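# Press START and kit the displayed insulators into tote

## Task

Push the green START button, then load the gray tote with precisely the insulators lit on the display standing behind the bins: a half-lit bar calls for one piece from the matching bin, a fully lit bar calls for two. Put nothing else in the tote, leave nothing resting on or sticking up above its rim, and leave nothing lying on the arm's mount. Display windows on the side nearest the bins refer to the bins nearest the display; the remaining windows refer to the bins farther from it. Everything must stay in place without the robot holding it, anything the robot is touching at the end must not settle by more than roughly a fingernail's width once released, and nothing may be knocked or placed off the table.

## Robot and tools

ROBOT. One six-joint arm (waist, shoulder, elbow, forearm roll, wrist pitch, wrist roll) with a two-finger parallel gripper. Its base sits on a mounting block or post, which the controller treats as part of the arm when checking clearance; the base may be slightly tilted. Loose objects can occasionally get a small nudge from outside.

FRAMES. Reported states use the scene frame: origin on the table surface directly under the base, +z up, +y to the left when facing along +x. end_effector_position is in metres, end_effector_quat_wxyz is the orientation, velocities are m/s and rad/s. The printed position gets less accurate at long reach. Motion commands, however, are offsets in the gripper's own axes: fingers point along gripper +z and close along gripper x. end_effector_position is the point midway between the pads; fingertips extend 17.5 mm past it. Pure rotations pivot about that point, which lies 25 mm from the last joint's axis toward gripper -y. A flat block protrudes about 9 cm from that axis toward gripper -y and rotates with the hand, so watch its clearance.

THE ROW. Every motion command is a row of 9 numbers, each in [-1, 1]: dx, dy, dz, rx, ry, rz, position, force_limit, speed. dx..dz are a position offset and rx..rz one rotation vector, all relative to the gripper's measured pose at the start of the action, expressed in the gripper frame; scale is 1.0 = 0.6 m or 180 degrees. These are offsets, not absolute poses. position is the finger opening: +1 fully open (50 mm), about -0.65 pads meet, -1 means close until an object blocks them (use it to grip). force_limit sets pad force per finger: -1 about 20 N, 0 about 102 N, +1 about 185 N (actual may run ~17 % higher). speed sets finger closing rate: -1 about 20 mm/s, 0 about 85, +1 about 150.

execute_actions(actions): actions is a list of up to 15 actions; each action is a list of up to 15 rows; each row runs for one 1/30 s step, and if fewer than 15 rows are given the last one repeats to fill the 0.5 s action. All rows of one action are offsets from that action's start pose, not from the previous row. The first action of a call starts from the last pose a result reported. Each step is clipped to at most 70 mm and 16 degrees from the measured pose; after the action the arm continues only up to the last clipped pose, so large moves need further actions. An empty list just returns the current state and images. Position has priority over orientation if both cannot be met.

move(target, speed, blocking): target is one 9-number row, offsets from the pose in the latest result that shows one, gripper frame, same scaling; finger values are applied at the start. speed is path top speed in m/s, 0.002 to 0.5 (default 0.25); rotation is capped at twice that in rad/s. The straight path lasts 0.5 to 10 s and ignores obstacles; the hand may lag, drift or overshoot speed near full reach. blocking=false returns after 0.5 s while motion continues; then only wait or stop are accepted until a result shows the move ended. The result adds a move: line with the ending (done, off_target, moving, held, fault), the acting limits (paced = pose clipped; held = a check blocked steps, after which the arm may speed up sharply) and the distance to target.

wait(seconds): 0 to 10; lets time pass holding the last command, returns early if a running move ends. stop(): brakes a running move (needs stopping room; fingers keep moving). zoom_image(camera, region): camera is cam_low or cam_wrist, region [x0, y0, x1, y1] in image pixels from top-left, at most 504 by 504. show_instructions(): shows this scene's reference pages. finished_scene(scene): ends the current scene, given its number; irreversible, so only call it when the result is stable.

RESULT LINES. object_status: 0 fingers moving, 1 blocked while opening, 2 blocked while closing (a grip; confirm this after sending -1), 3 reached requested opening or pads met (usually nothing held). Sending a new position resets it to 0 briefly. New force_limit or speed only take effect with a changed position (differ by 0.01 or more); to soften a grip, open first. Fingers reclose automatically if the grip is lost, except after gripping at force_limit -1, where status stays 2 even if empty. Opening in mm is roughly (250 - position_measured) x 0.202. Hand target is the pose the controller is driving toward. pose unreachable means the clearance check altered or blocked the command. Step readings list positions at some steps; HELD marks steps partly held back. MOTOR HOT warns of heating from holding loads; OVER-TEMPERATURE FAULT means brakes are set until cooling.

CAMERAS. cam_low is 896x504 pinhole; cam_wrist is 504x504 fisheye on the hand.

AVOID. The arm is stiff: commanding even slightly beyond a firm contact, or touching fast, can trigger a fault. A joint reaching its load limit (waist and shoulder 295, elbow 139, wrist joints 39.1 N m, held weight included) or any external force of 144 N stops the arm for 10 s and skips the rest of the call. Press START gently and briefly. Do not drop, slam or fling parts, leave any on the tote rim or the mount, or knock anything off the table.

Each tool is called after ">>>" as name(argument=value, ...) on one line, values as JSON.

Reference images:

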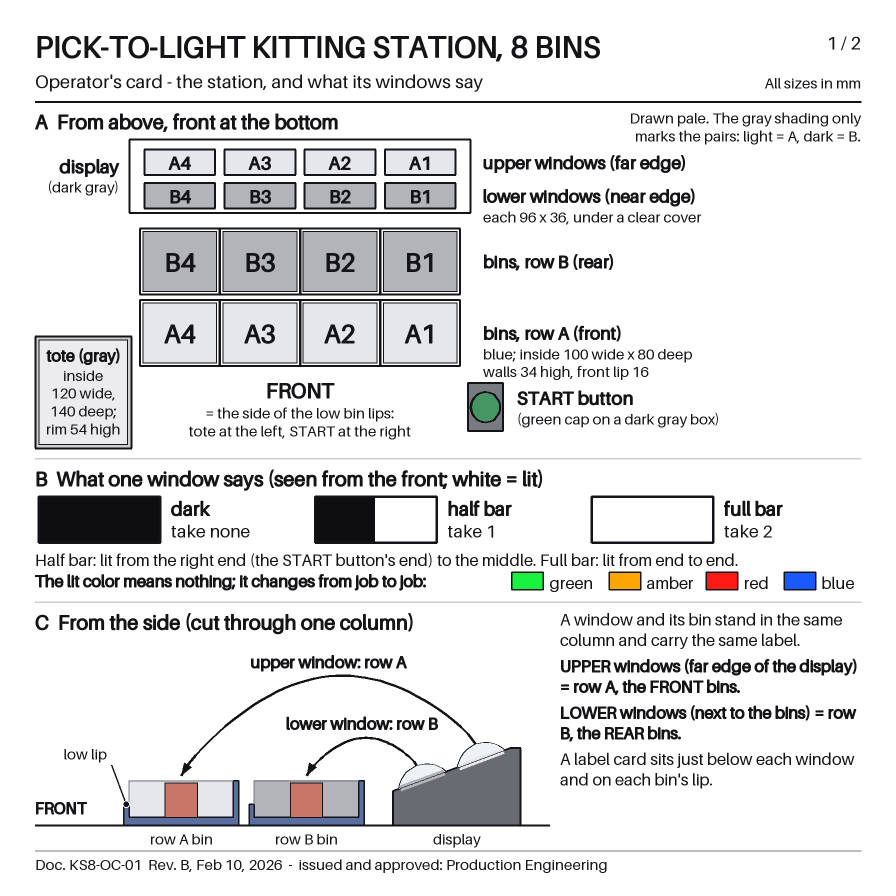

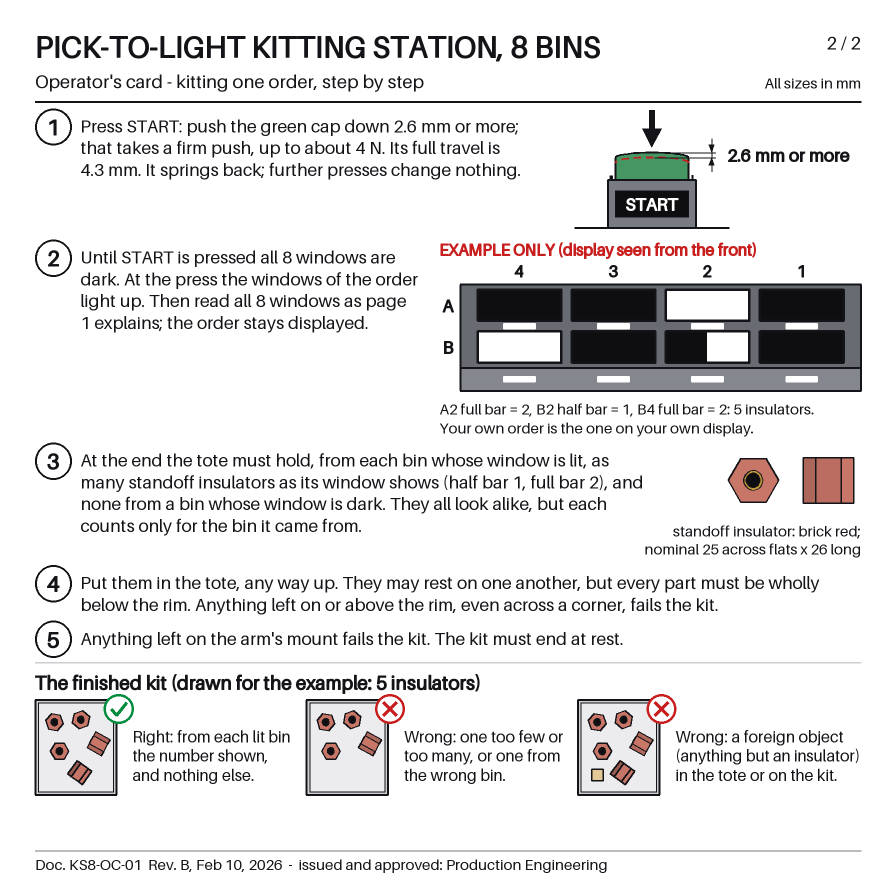

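## Session

>>> execute_actions(actions=[])

Scene clock: 0.00 s.
end_effector_position=(+0.9151, -0.3476, +0.1806) position_measured=3 object_status=3 end_effector_quat_wxyz=(+0.476, -0.293, +0.675, +0.482) end_effector_velocity=(-0.000, -0.000, -0.000) end_effector_angular_velocity=(-0.000, +0.000, +0.000)
Joint positions: [-0.727  1.056  1.124  1.3    1.787  2.858]
Joint velocities: [-0.    -0.     0.    -0.001  0.     0.   ]
Hand target: +0.915, -0.348, +0.181; +0.476, -0.293, +0.675, +0.482

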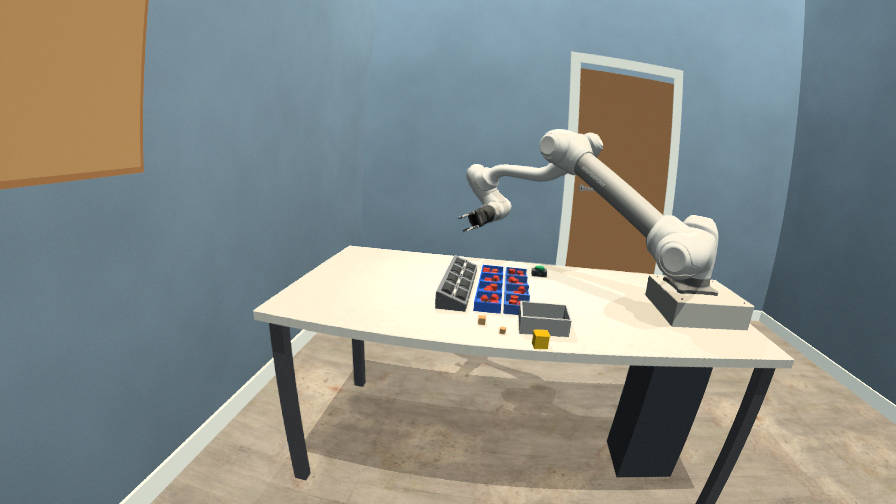

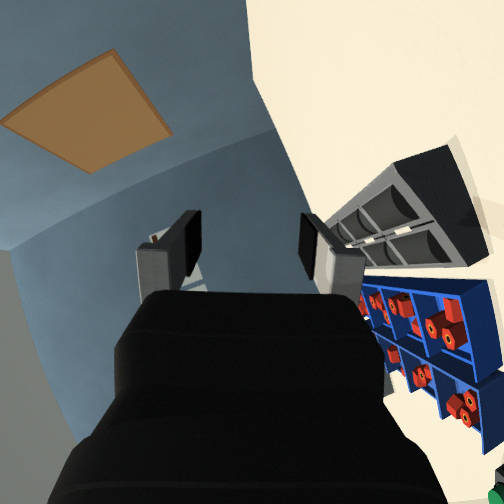

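>>> move(target=[-0.138, 0.46, 0.184, 0.003, 0.483, -0.1927, 1, -0.5, 0], speed=0.3)

Scene clock: 25.90 s.
end_effector_position=(+0.7499, -0.1499, +0.3498) position_measured=3 object_status=3 end_effector_quat_wxyz=(+0.000, +0.707, -0.707, -0.000) end_effector_velocity=(-0.001, -0.000, +0.001) end_effector_angular_velocity=(+0.000, +0.000, +0.000)
Joint positions: [-0.265  0.331  1.546 -0.012  1.256  2.904]
Joint velocities: [-0.    -0.001  0.     0.     0.001 -0.001]
Hand target: +0.750, -0.150, +0.350; +0.000, +0.707, -0.707, -0.000
Off the commanded pose: 0.001 m, 0 deg.
move: done

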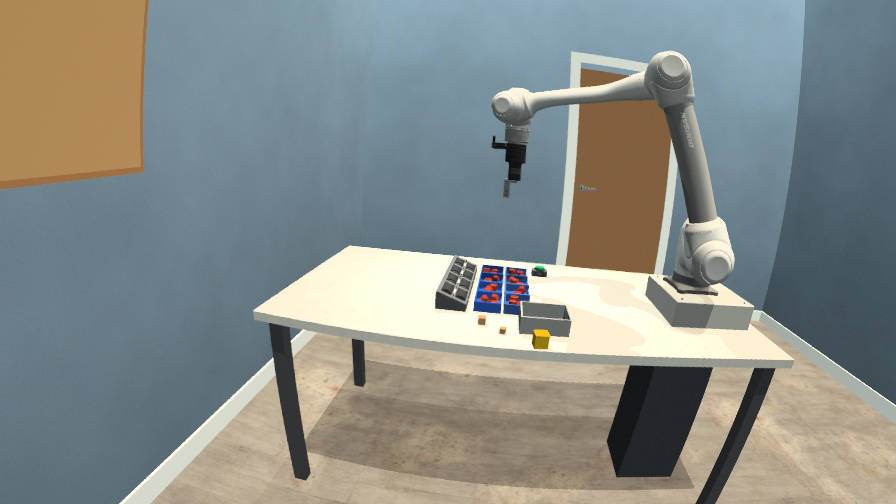

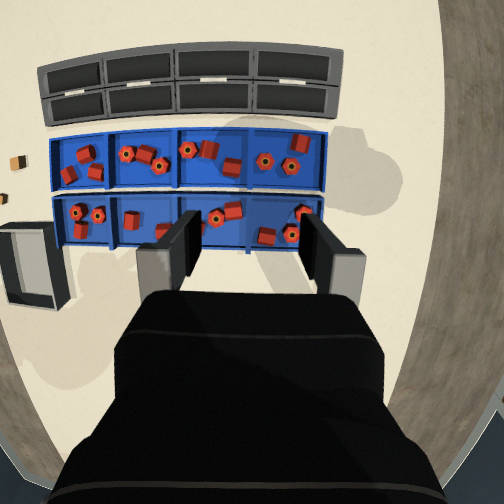

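>>> move(target=[0.2, 0.2, 0.2, 0, 0, 0, 1, -0.5, 0], speed=0.3)

Scene clock: 43.87 s.
end_effector_position=(+0.6299, -0.2695, +0.2298) position_measured=3 object_status=3 end_effector_quat_wxyz=(+0.000, +0.707, -0.707, -0.000) end_effector_velocity=(+0.000, -0.000, -0.001) end_effector_angular_velocity=(-0.000, +0.000, +0.000)
Joint positions: [-0.489  0.297  1.828 -0.01   1.006  2.683]
Joint velocities: [ 0.     0.001  0.001 -0.    -0.002  0.   ]
Hand target: +0.630, -0.269, +0.230; +0.000, +0.707, -0.707, -0.000
Off the commanded pose: 0.000 m, 0 deg.
move: done

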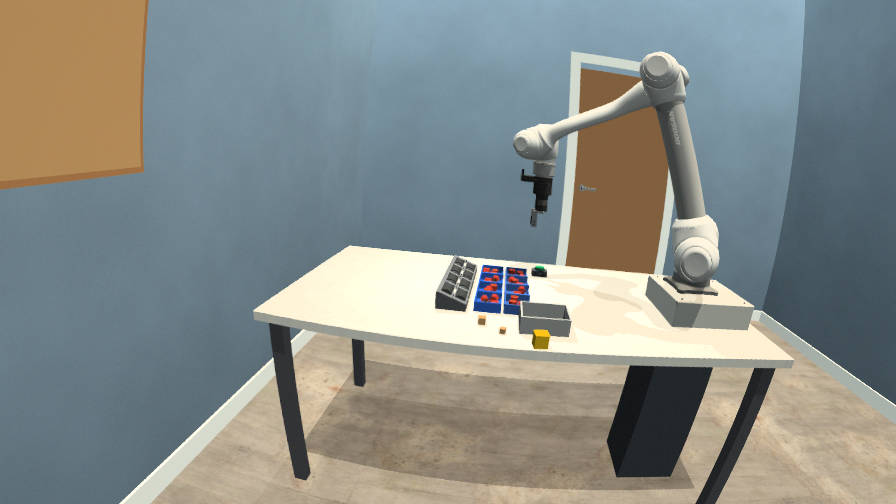

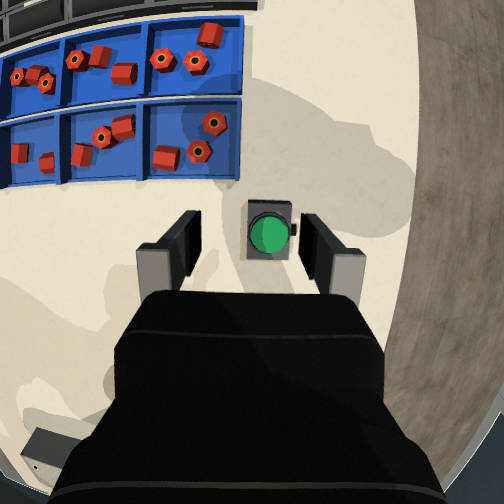

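>>> move(target=[0.036, 0.055, 0.2, 0, 0, 0, -0.6, -0.5, 0.5], speed=0.25)

Scene clock: 80.47 s.
end_effector_position=(+0.5970, -0.2910, +0.1099) position_measured=242 object_status=3 end_effector_quat_wxyz=(+0.000, +0.707, -0.707, -0.000) end_effector_velocity=(-0.000, +0.000, -0.001) end_effector_angular_velocity=(+0.000, +0.001, +0.002)
Joint positions: [-0.544  0.397  1.953 -0.012  0.78   2.63 ]
Joint velocities: [ 0.     0.001  0.    -0.    -0.001 -0.001]
Hand target: +0.597, -0.291, +0.110; +0.000, +0.707, -0.707, -0.000
Off the commanded pose: 0.000 m, 0 deg.
move: done

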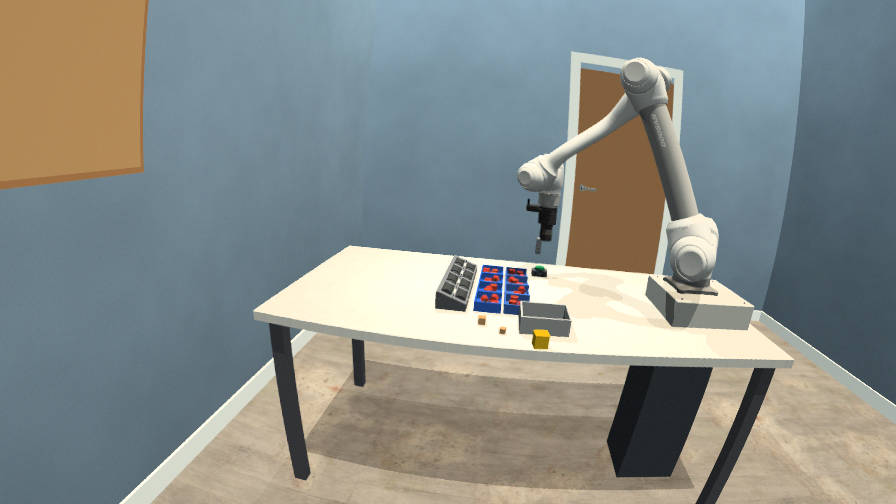

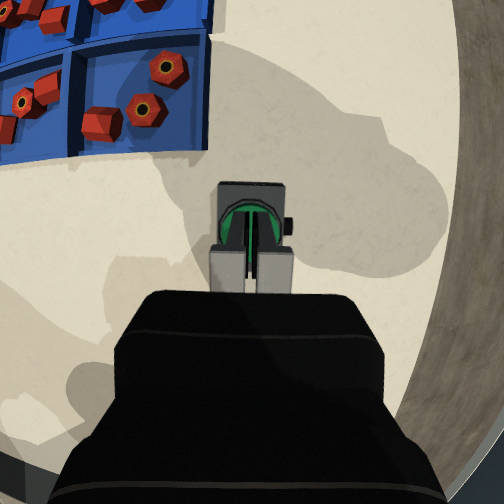

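>>> zoom_image(camera="cam_low", region=[490, 190, 600, 290])

>>> zoom_image(camera="cam_wrist", region=[180, 160, 320, 300])

Region (490, 190, 600, 290) of cam_low's 896x504 image, scaled by 4.582, with more detail than that image has; it fills the top 458 rows of this view, and the rest is white.

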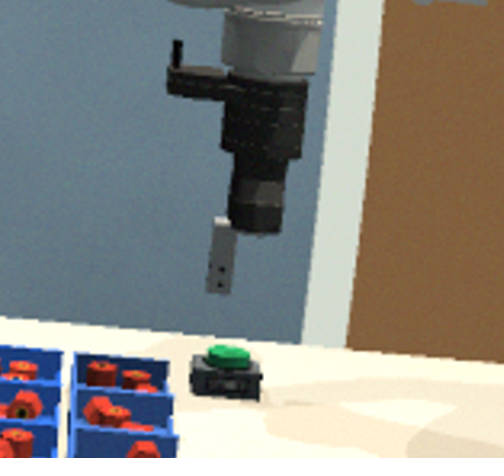

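Region (180, 160, 320, 300) of cam_wrist's 504x504 image, scaled by 3.600, with more detail than that image has.

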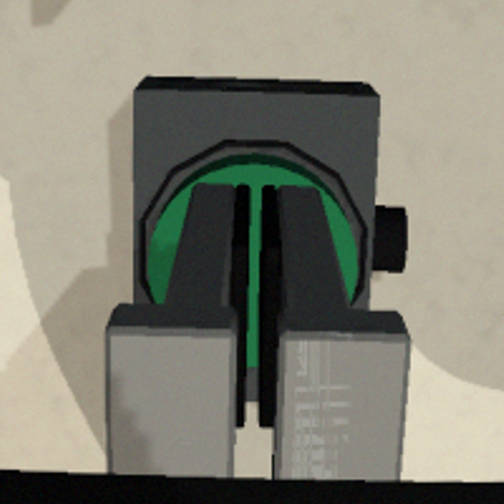

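>>> move(target=[0, 0.022, 0.073, 0, 0, 0, -0.6, -0.5, 0.5], speed=0.1)

>>> zoom_image(camera="cam_low", region=[510, 230, 570, 290])

Scene clock: 97.83 s.
end_effector_position=(+0.5838, -0.2910, +0.0662) position_measured=242 object_status=3 end_effector_quat_wxyz=(+0.000, +0.707, -0.707, -0.000) end_effector_velocity=(-0.000, +0.000, -0.000) end_effector_angular_velocity=(-0.000, +0.002, +0.000)
Joint positions: [-0.555  0.44   1.997 -0.013  0.693  2.62 ]
Joint velocities: [ 0.     0.     0.    -0.002  0.001  0.001]
Hand target: +0.584, -0.291, +0.066; +0.000, +0.707, -0.707, -0.000
Off the commanded pose: 0.000 m, 0 deg.
move: done

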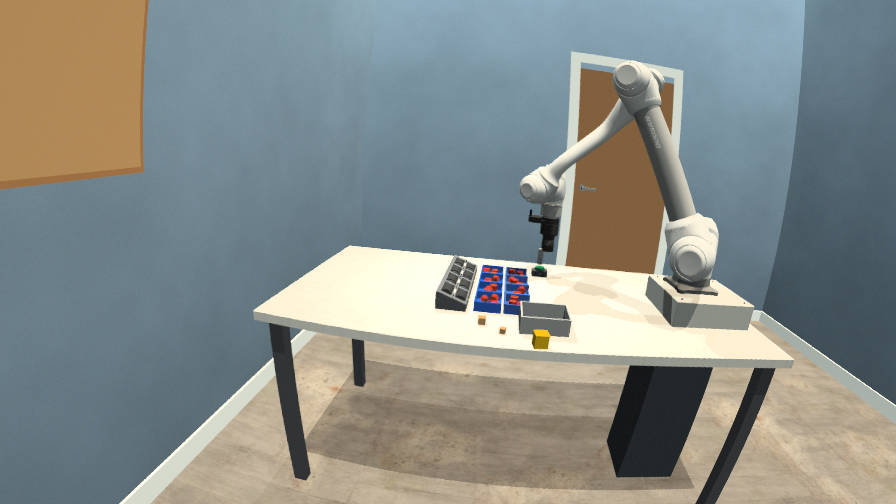

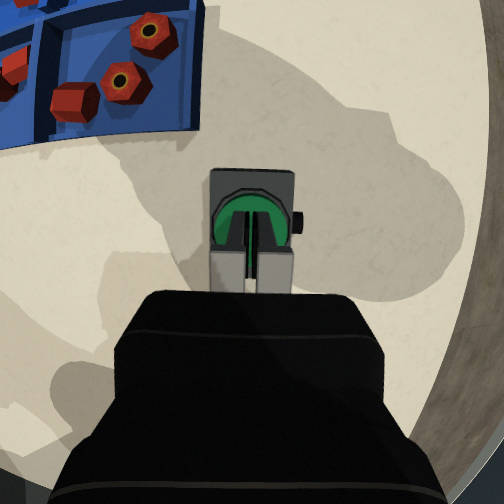

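Region (510, 230, 570, 290) of cam_low's 896x504 image, scaled by 8.400, with more detail than that image has.

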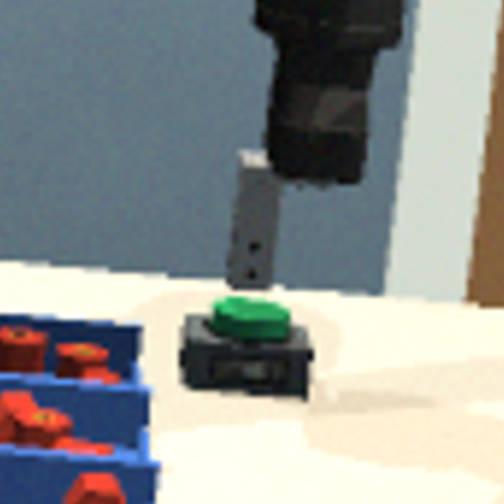

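>>> move(target=[0, 0, 0.0135, 0, 0, 0, -0.6, -0.5, 0.5], speed=0.02)

>>> zoom_image(camera="cam_low", region=[510, 230, 570, 290])

Scene clock: 104.47 s.
end_effector_position=(+0.5839, -0.2910, +0.0581) position_measured=242 object_status=3 end_effector_quat_wxyz=(+0.000, +0.707, -0.707, -0.000) end_effector_velocity=(+0.000, -0.000, -0.000) end_effector_angular_velocity=(-0.001, -0.000, +0.002)
Joint positions: [-0.555  0.451  2.    -0.013  0.679  2.62 ]
Joint velocities: [ 0.    -0.     0.    -0.001 -0.001 -0.001]
Hand target: +0.584, -0.291, +0.058; +0.000, +0.707, -0.707, -0.000
Off the commanded pose: 0.000 m, 0 deg.
move: done

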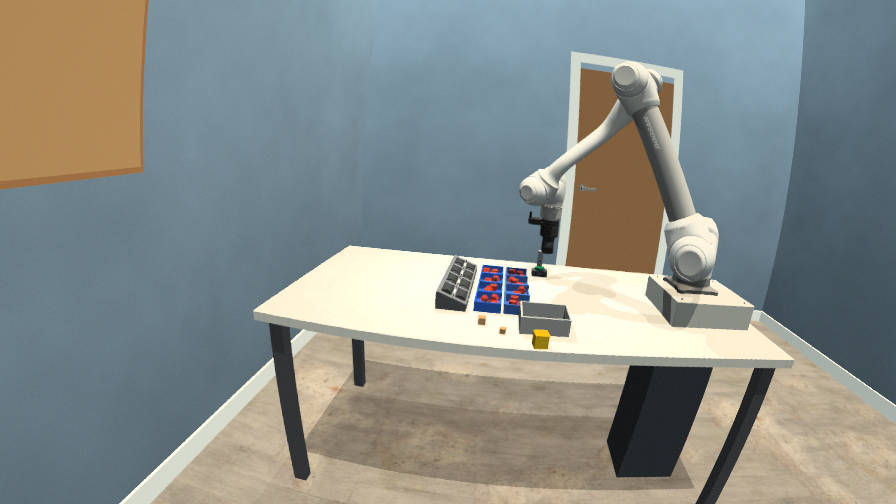

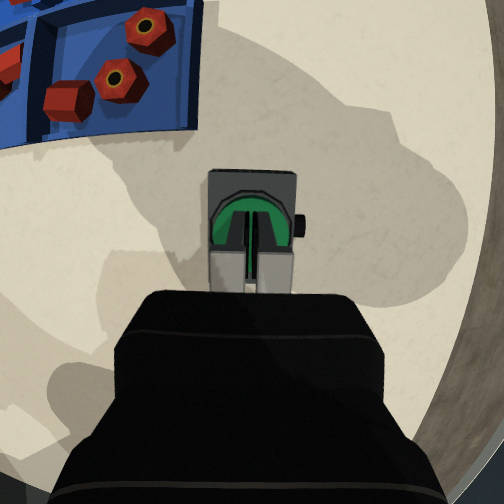

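Region (510, 230, 570, 290) of cam_low's 896x504 image, scaled by 8.400, with more detail than that image has.

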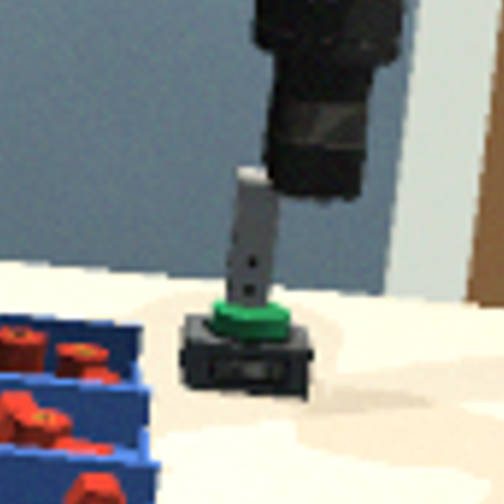

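>>> move(target=[0, 0, 0.005, 0, 0, 0, -0.6, -0.5, 0.5], speed=0.01)

Scene clock: 109.67 s.
end_effector_position=(+0.5839, -0.2910, +0.0551) position_measured=242 object_status=3 end_effector_quat_wxyz=(+0.000, +0.707, -0.707, -0.000) end_effector_velocity=(-0.000, -0.000, -0.000) end_effector_angular_velocity=(-0.001, +0.001, +0.002)
Joint positions: [-0.555  0.455  2.002 -0.013  0.674  2.621]
Joint velocities: [ 0.     0.    -0.    -0.003  0.     0.001]
Hand target: +0.584, -0.291, +0.055; +0.000, +0.707, -0.707, -0.000
Off the commanded pose: 0.000 m, 0 deg.
move: done

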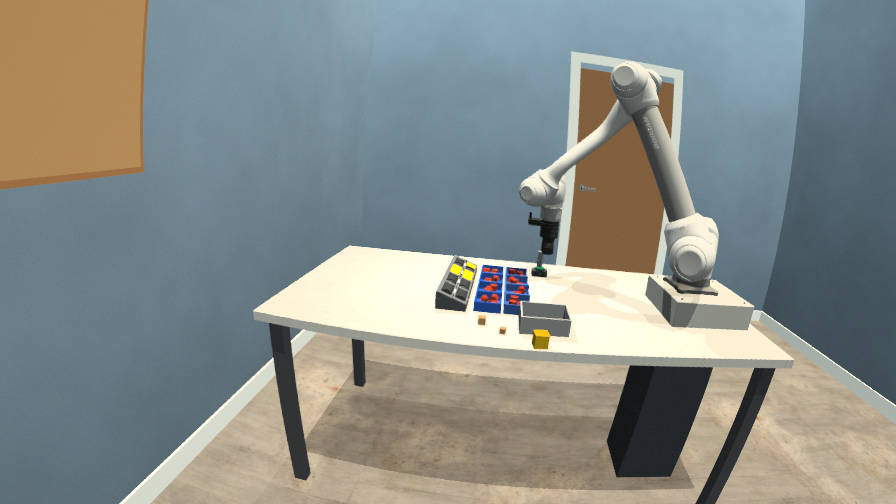

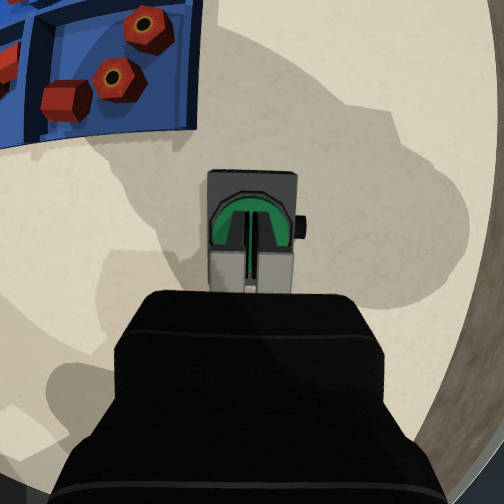

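>>> zoom_image(camera="cam_low", region=[425, 245, 545, 325])

Region (425, 245, 545, 325) of cam_low's 896x504 image, scaled by 4.200, with more detail than that image has.

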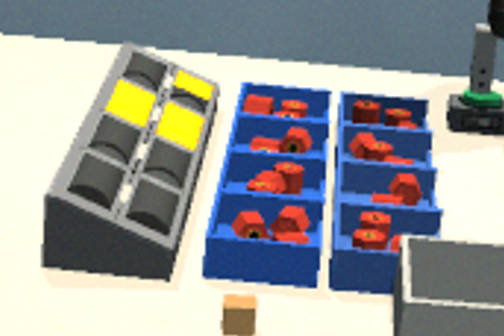

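>>> move(target=[-0.168, -0.293, -0.242, 0, 0, 0, 1, -0.5, 0.5], speed=0.3)

Scene clock: 122.47 s.
end_effector_position=(+0.7595, -0.1906, +0.2004) position_measured=3 object_status=3 end_effector_quat_wxyz=(+0.000, +0.707, -0.707, -0.000) end_effector_velocity=(+0.001, +0.000, +0.001) end_effector_angular_velocity=(+0.000, -0.002, -0.001)
Joint positions: [-0.317  0.459  1.651 -0.013  1.023  2.856]
Joint velocities: [ 0.    -0.    -0.001  0.001 -0.001  0.001]
Hand target: +0.760, -0.191, +0.200; +0.000, +0.707, -0.707, -0.000
Off the commanded pose: 0.000 m, 0 deg.
move: done

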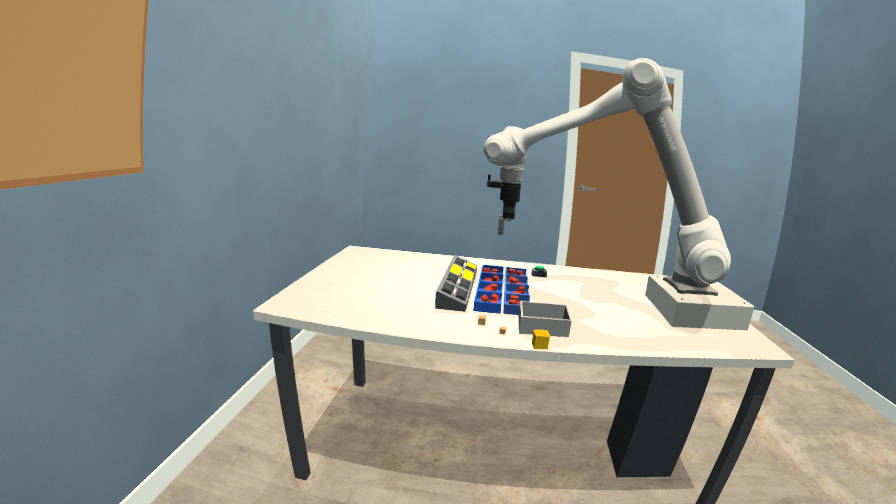

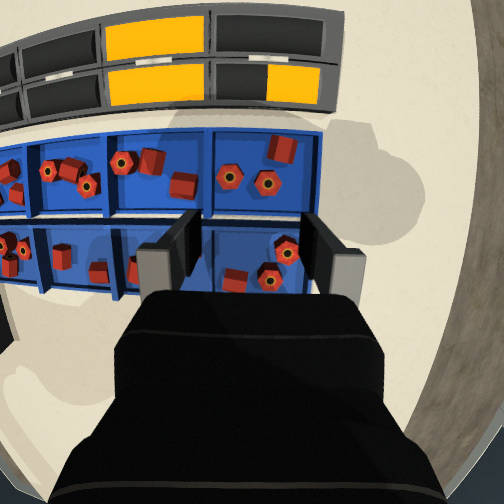

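>>> zoom_image(camera="cam_wrist", region=[100, 120, 330, 225])

Region (100, 120, 330, 225) of cam_wrist's 504x504 image, scaled by 2.191, with more detail than that image has; it fills the top 230 rows of this view, and the rest is white.

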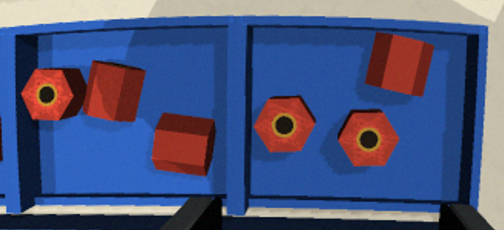

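>>> move(target=[-0.0327, -0.029, 0.184, 0, 0, -0.5, 0.8, -0.5, 0.5], speed=0.5)

Scene clock: 154.70 s.
end_effector_position=(+0.7771, -0.1709, +0.0901) position_measured=32 object_status=3 end_effector_quat_wxyz=(+0.000, +1.000, -0.000, -0.000) end_effector_velocity=(+0.000, -0.001, -0.000) end_effector_angular_velocity=(-0.001, -0.001, -0.001)
Joint positions: [-0.309  0.618  1.621 -0.015  0.894  1.294]
Joint velocities: [-0.001  0.001  0.    -0.001 -0.001 -0.   ]
Hand target: +0.777, -0.171, +0.090; +0.000, +1.000, -0.000, -0.000
Off the commanded pose: 0.000 m, 0 deg.
move: done

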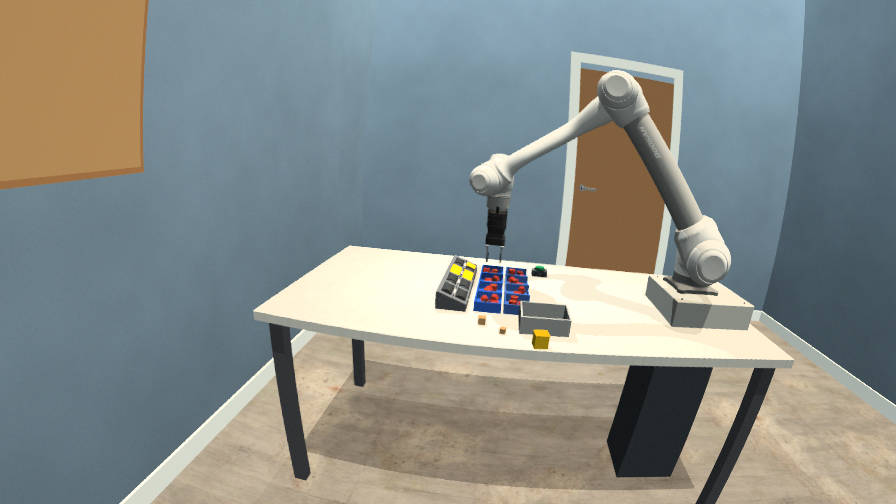

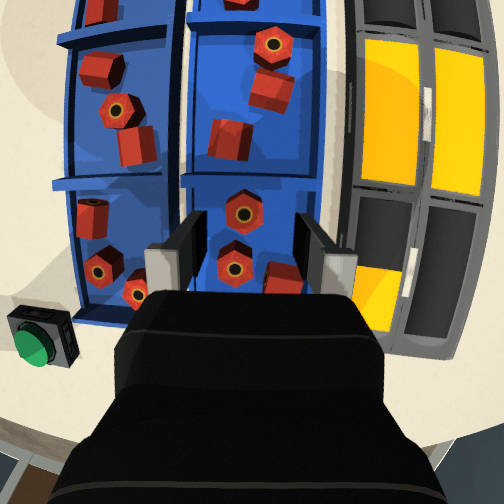

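>>> move(target=[-0.0072, 0, 0.1, 0, 0, 0, 0.8, -0.5, 0.5], speed=0.1)

Scene clock: 170.47 s.
end_effector_position=(+0.7728, -0.1710, +0.0302) position_measured=32 object_status=3 end_effector_quat_wxyz=(+0.000, +1.000, -0.000, -0.000) end_effector_velocity=(+0.000, -0.000, -0.000) end_effector_angular_velocity=(-0.001, -0.001, -0.000)
Joint positions: [-0.312  0.677  1.652 -0.016  0.804  1.294]
Joint velocities: [-0.     0.     0.    -0.001 -0.001  0.   ]
Hand target: +0.773, -0.171, +0.030; +0.000, +1.000, -0.000, -0.000
Off the commanded pose: 0.000 m, 0 deg.
move: done

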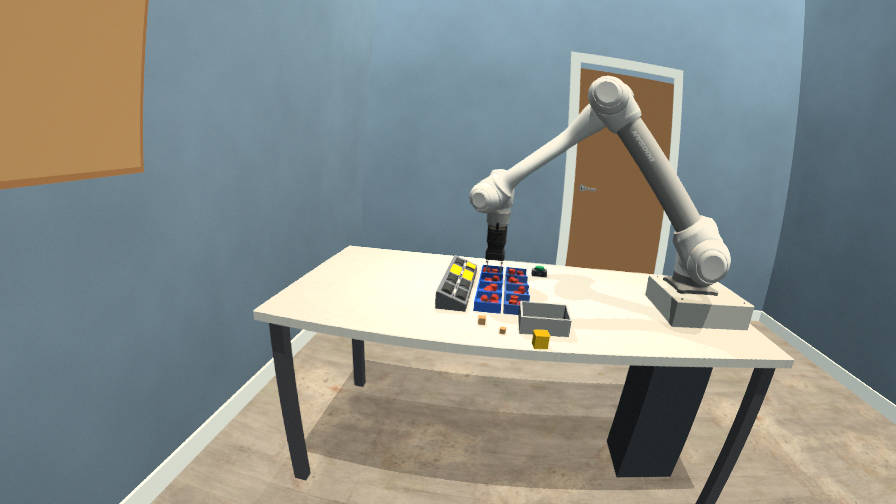

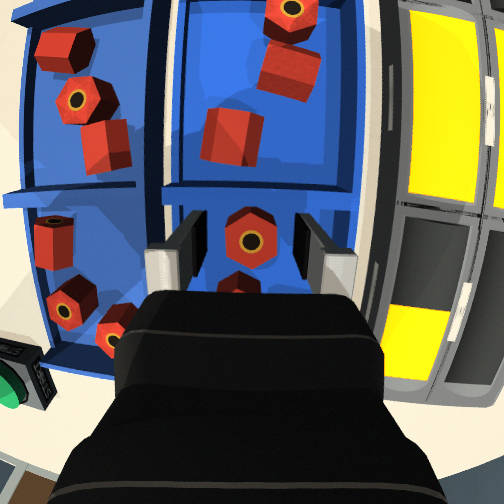

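Centered. Close the gripper.

>>> move(target=[0, 0, 0, 0, 0, 0, -1, -0.7, 0])

Scene clock: 173.53 s.
end_effector_position=(+0.7728, -0.1710, +0.0302) position_measured=137 object_status=2 end_effector_quat_wxyz=(+0.000, +1.000, -0.000, -0.000) end_effector_velocity=(+0.001, +0.000, +0.000) end_effector_angular_velocity=(+0.001, -0.003, -0.001)
Joint positions: [-0.312  0.677  1.652 -0.016  0.804  1.294]
Joint velocities: [ 0.    -0.    -0.     0.002 -0.002  0.   ]
Hand target: +0.773, -0.171, +0.030; +0.000, +1.000, -0.000, -0.000
Off the commanded pose: 0.000 m, 0 deg.
move: done

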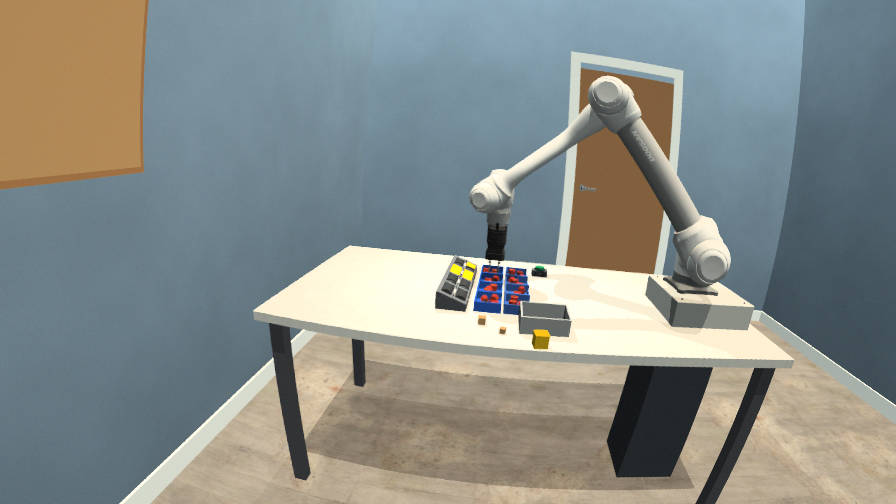

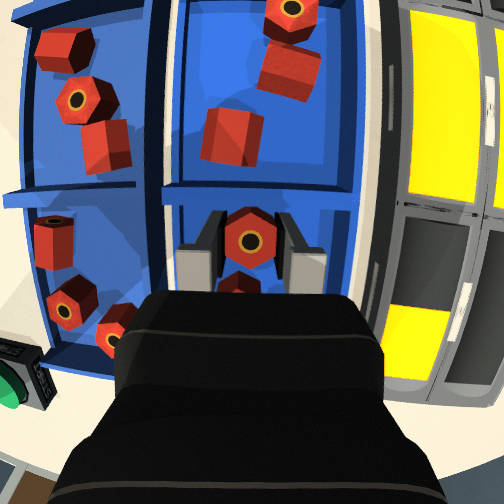

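>>> move(target=[0, 0, -0.1, 0, 0, 0, -1, -0.7, 0], speed=0.2)

>>> move(target=[-0.27, -0.635, -0.1, 0, 0, 0, -1, -0.7, 0], speed=0.4)

Scene clock: 184.13 s.
end_effector_position=(+0.7727, -0.1710, +0.0900) position_measured=137 object_status=2 end_effector_quat_wxyz=(+0.000, +1.000, -0.000, -0.000) end_effector_velocity=(+0.000, -0.000, +0.001) end_effector_angular_velocity=(-0.000, -0.001, -0.002)
Joint positions: [-0.311  0.613  1.631 -0.015  0.889  1.293]
Joint velocities: [-0.    -0.001 -0.    -0.     0.     0.002]
Hand target: +0.773, -0.171, +0.090; +0.000, +1.000, -0.000, -0.000
Off the commanded pose: 0.000 m, 0 deg.
move: done

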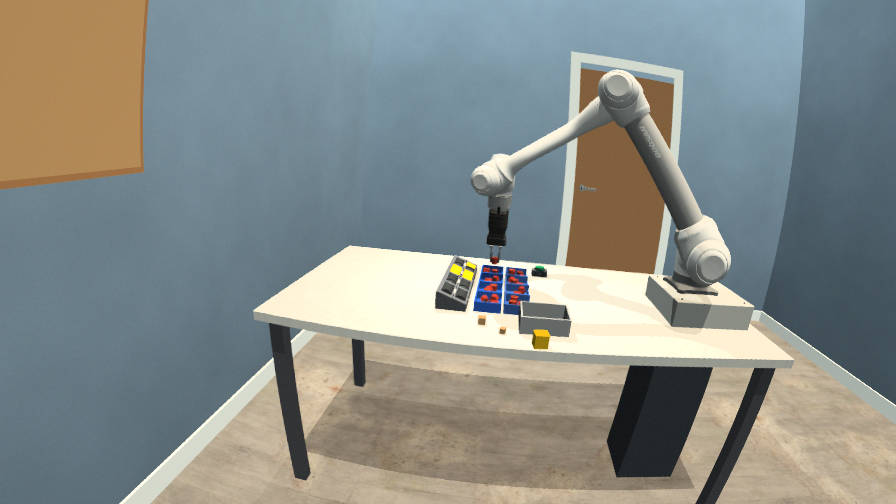

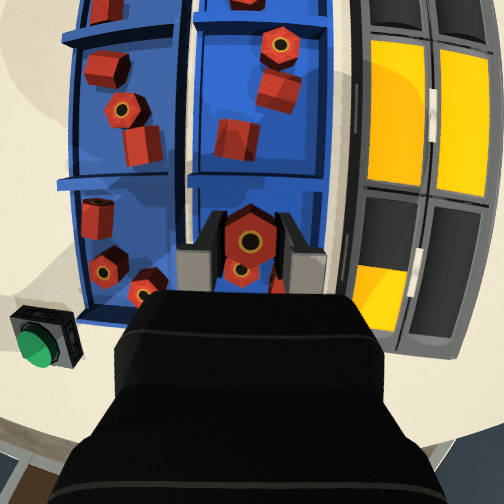

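Scene clock: 185.67 s.
end_effector_position=(+0.6109, +0.2095, +0.1495) position_measured=137 object_status=2 end_effector_quat_wxyz=(+0.001, +1.000, -0.000, -0.000) end_effector_velocity=(+0.001, +0.000, +0.001) end_effector_angular_velocity=(-0.000, -0.001, +0.002)
Joint positions: [ 0.225  0.356  1.934 -0.021  0.849  1.833]
Joint velocities: [ 0.001  0.    -0.001 -0.001 -0.    -0.001]
Hand target: +0.611, +0.210, +0.149; +0.001, +1.000, -0.000, -0.000
Off the commanded pose: 0.001 m, 0 deg.
move: done

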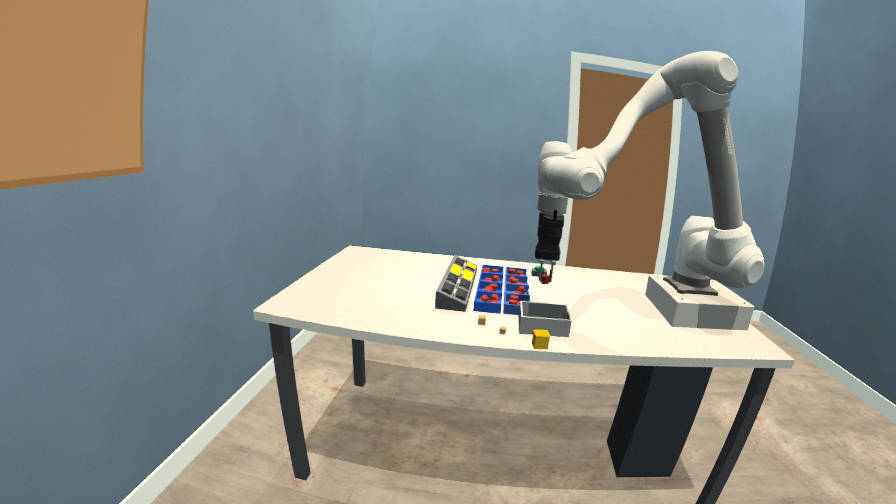

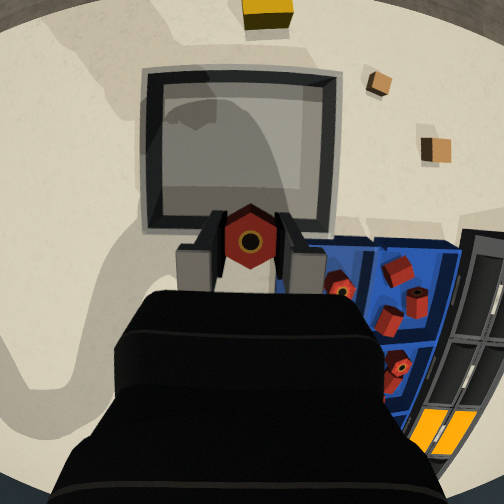

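>>> move(target=[-0.0648, -0.1358, 0.175, 0, 0, 0, -1, -0.7, 0], speed=0.2)

Scene clock: 207.27 s.
end_effector_position=(+0.5721, +0.2907, +0.0445) position_measured=137 object_status=2 end_effector_quat_wxyz=(+0.001, +1.000, -0.000, -0.000) end_effector_velocity=(+0.000, +0.000, -0.000) end_effector_angular_velocity=(+0.000, -0.001, -0.000)
Joint positions: [ 0.363  0.484  2.    -0.027  0.658  1.979]
Joint velocities: [-0.     0.001 -0.    -0.    -0.002  0.   ]
Hand target: +0.572, +0.291, +0.044; +0.001, +1.000, -0.000, -0.000
Off the commanded pose: 0.000 m, 0 deg.
move: done

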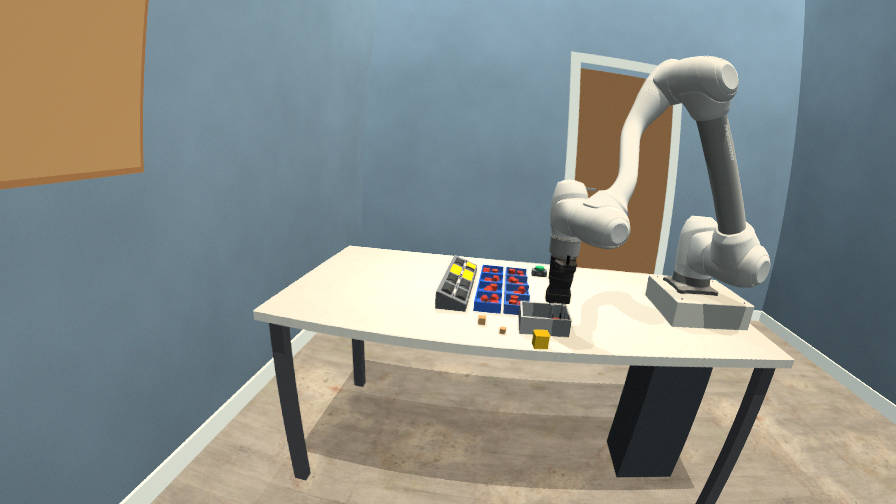

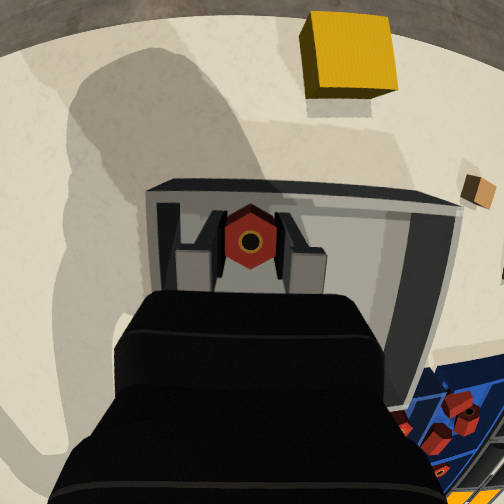

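>>> move(target=[0, 0, 0.019, 0, 0, 0, -1, -0.7, 0], speed=0.03)

>>> move(target=[0, 0, 0, 0, 0, 0, 0.5, -0.7, 0])

Scene clock: 210.93 s.
end_effector_position=(+0.5721, +0.2907, +0.0331) position_measured=137 object_status=2 end_effector_quat_wxyz=(+0.001, +1.000, -0.000, -0.000) end_effector_velocity=(+0.001, -0.000, -0.000) end_effector_angular_velocity=(+0.001, -0.001, -0.002)
Joint positions: [ 0.363  0.5    2.004 -0.027  0.638  1.979]
Joint velocities: [-0.001  0.     0.     0.    -0.002  0.001]
Hand target: +0.572, +0.291, +0.033; +0.001, +1.000, -0.000, -0.000
Off the commanded pose: 0.000 m, 0 deg.
move: done

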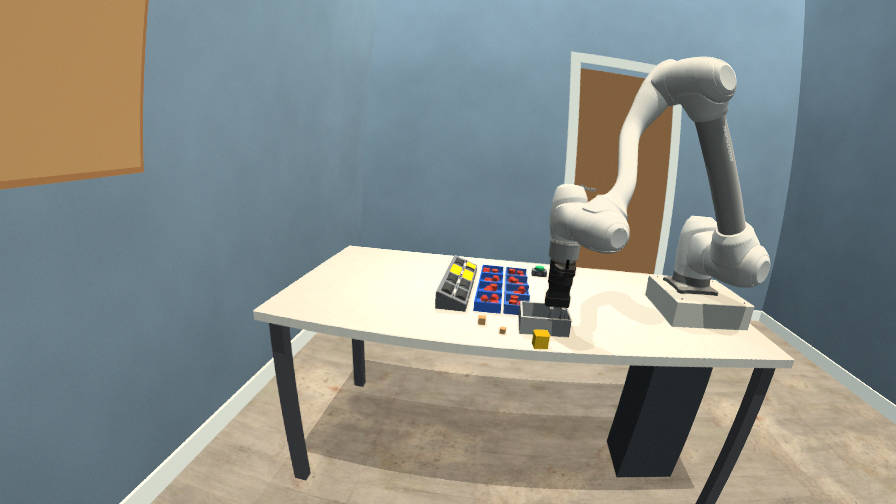

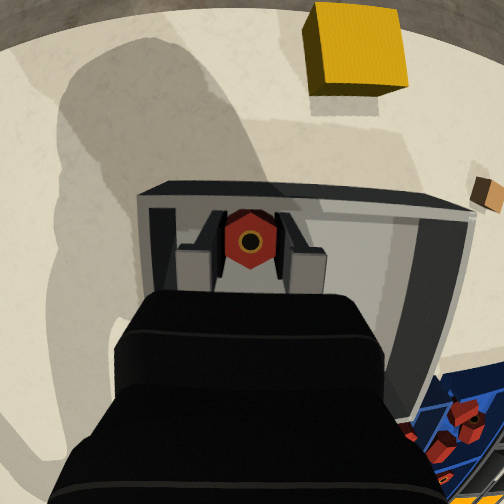

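Scene clock: 211.43 s.
end_effector_position=(+0.5721, +0.2907, +0.0331) position_measured=78 object_status=3 end_effector_quat_wxyz=(+0.001, +1.000, -0.000, -0.000) end_effector_velocity=(+0.000, -0.000, +0.000) end_effector_angular_velocity=(+0.000, -0.000, -0.001)
Joint positions: [ 0.363  0.5    2.004 -0.027  0.638  1.979]
Joint velocities: [-0. -0. -0. -0. -0.  0.]
Hand target: +0.572, +0.291, +0.033; +0.001, +1.000, -0.000, -0.000
Off the commanded pose: 0.000 m, 0 deg.
move: done

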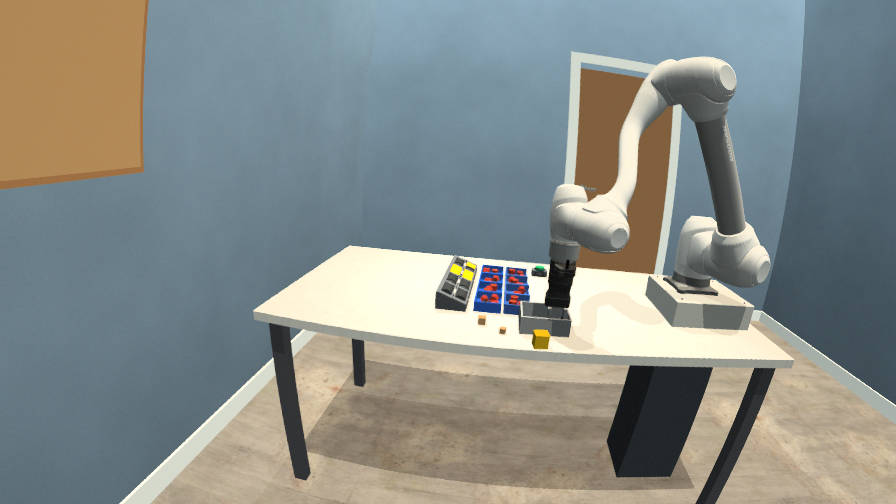

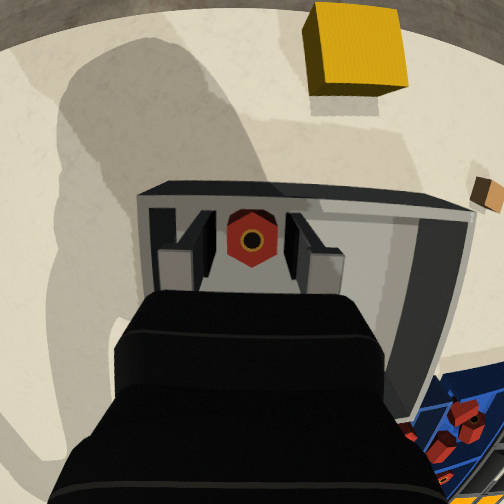

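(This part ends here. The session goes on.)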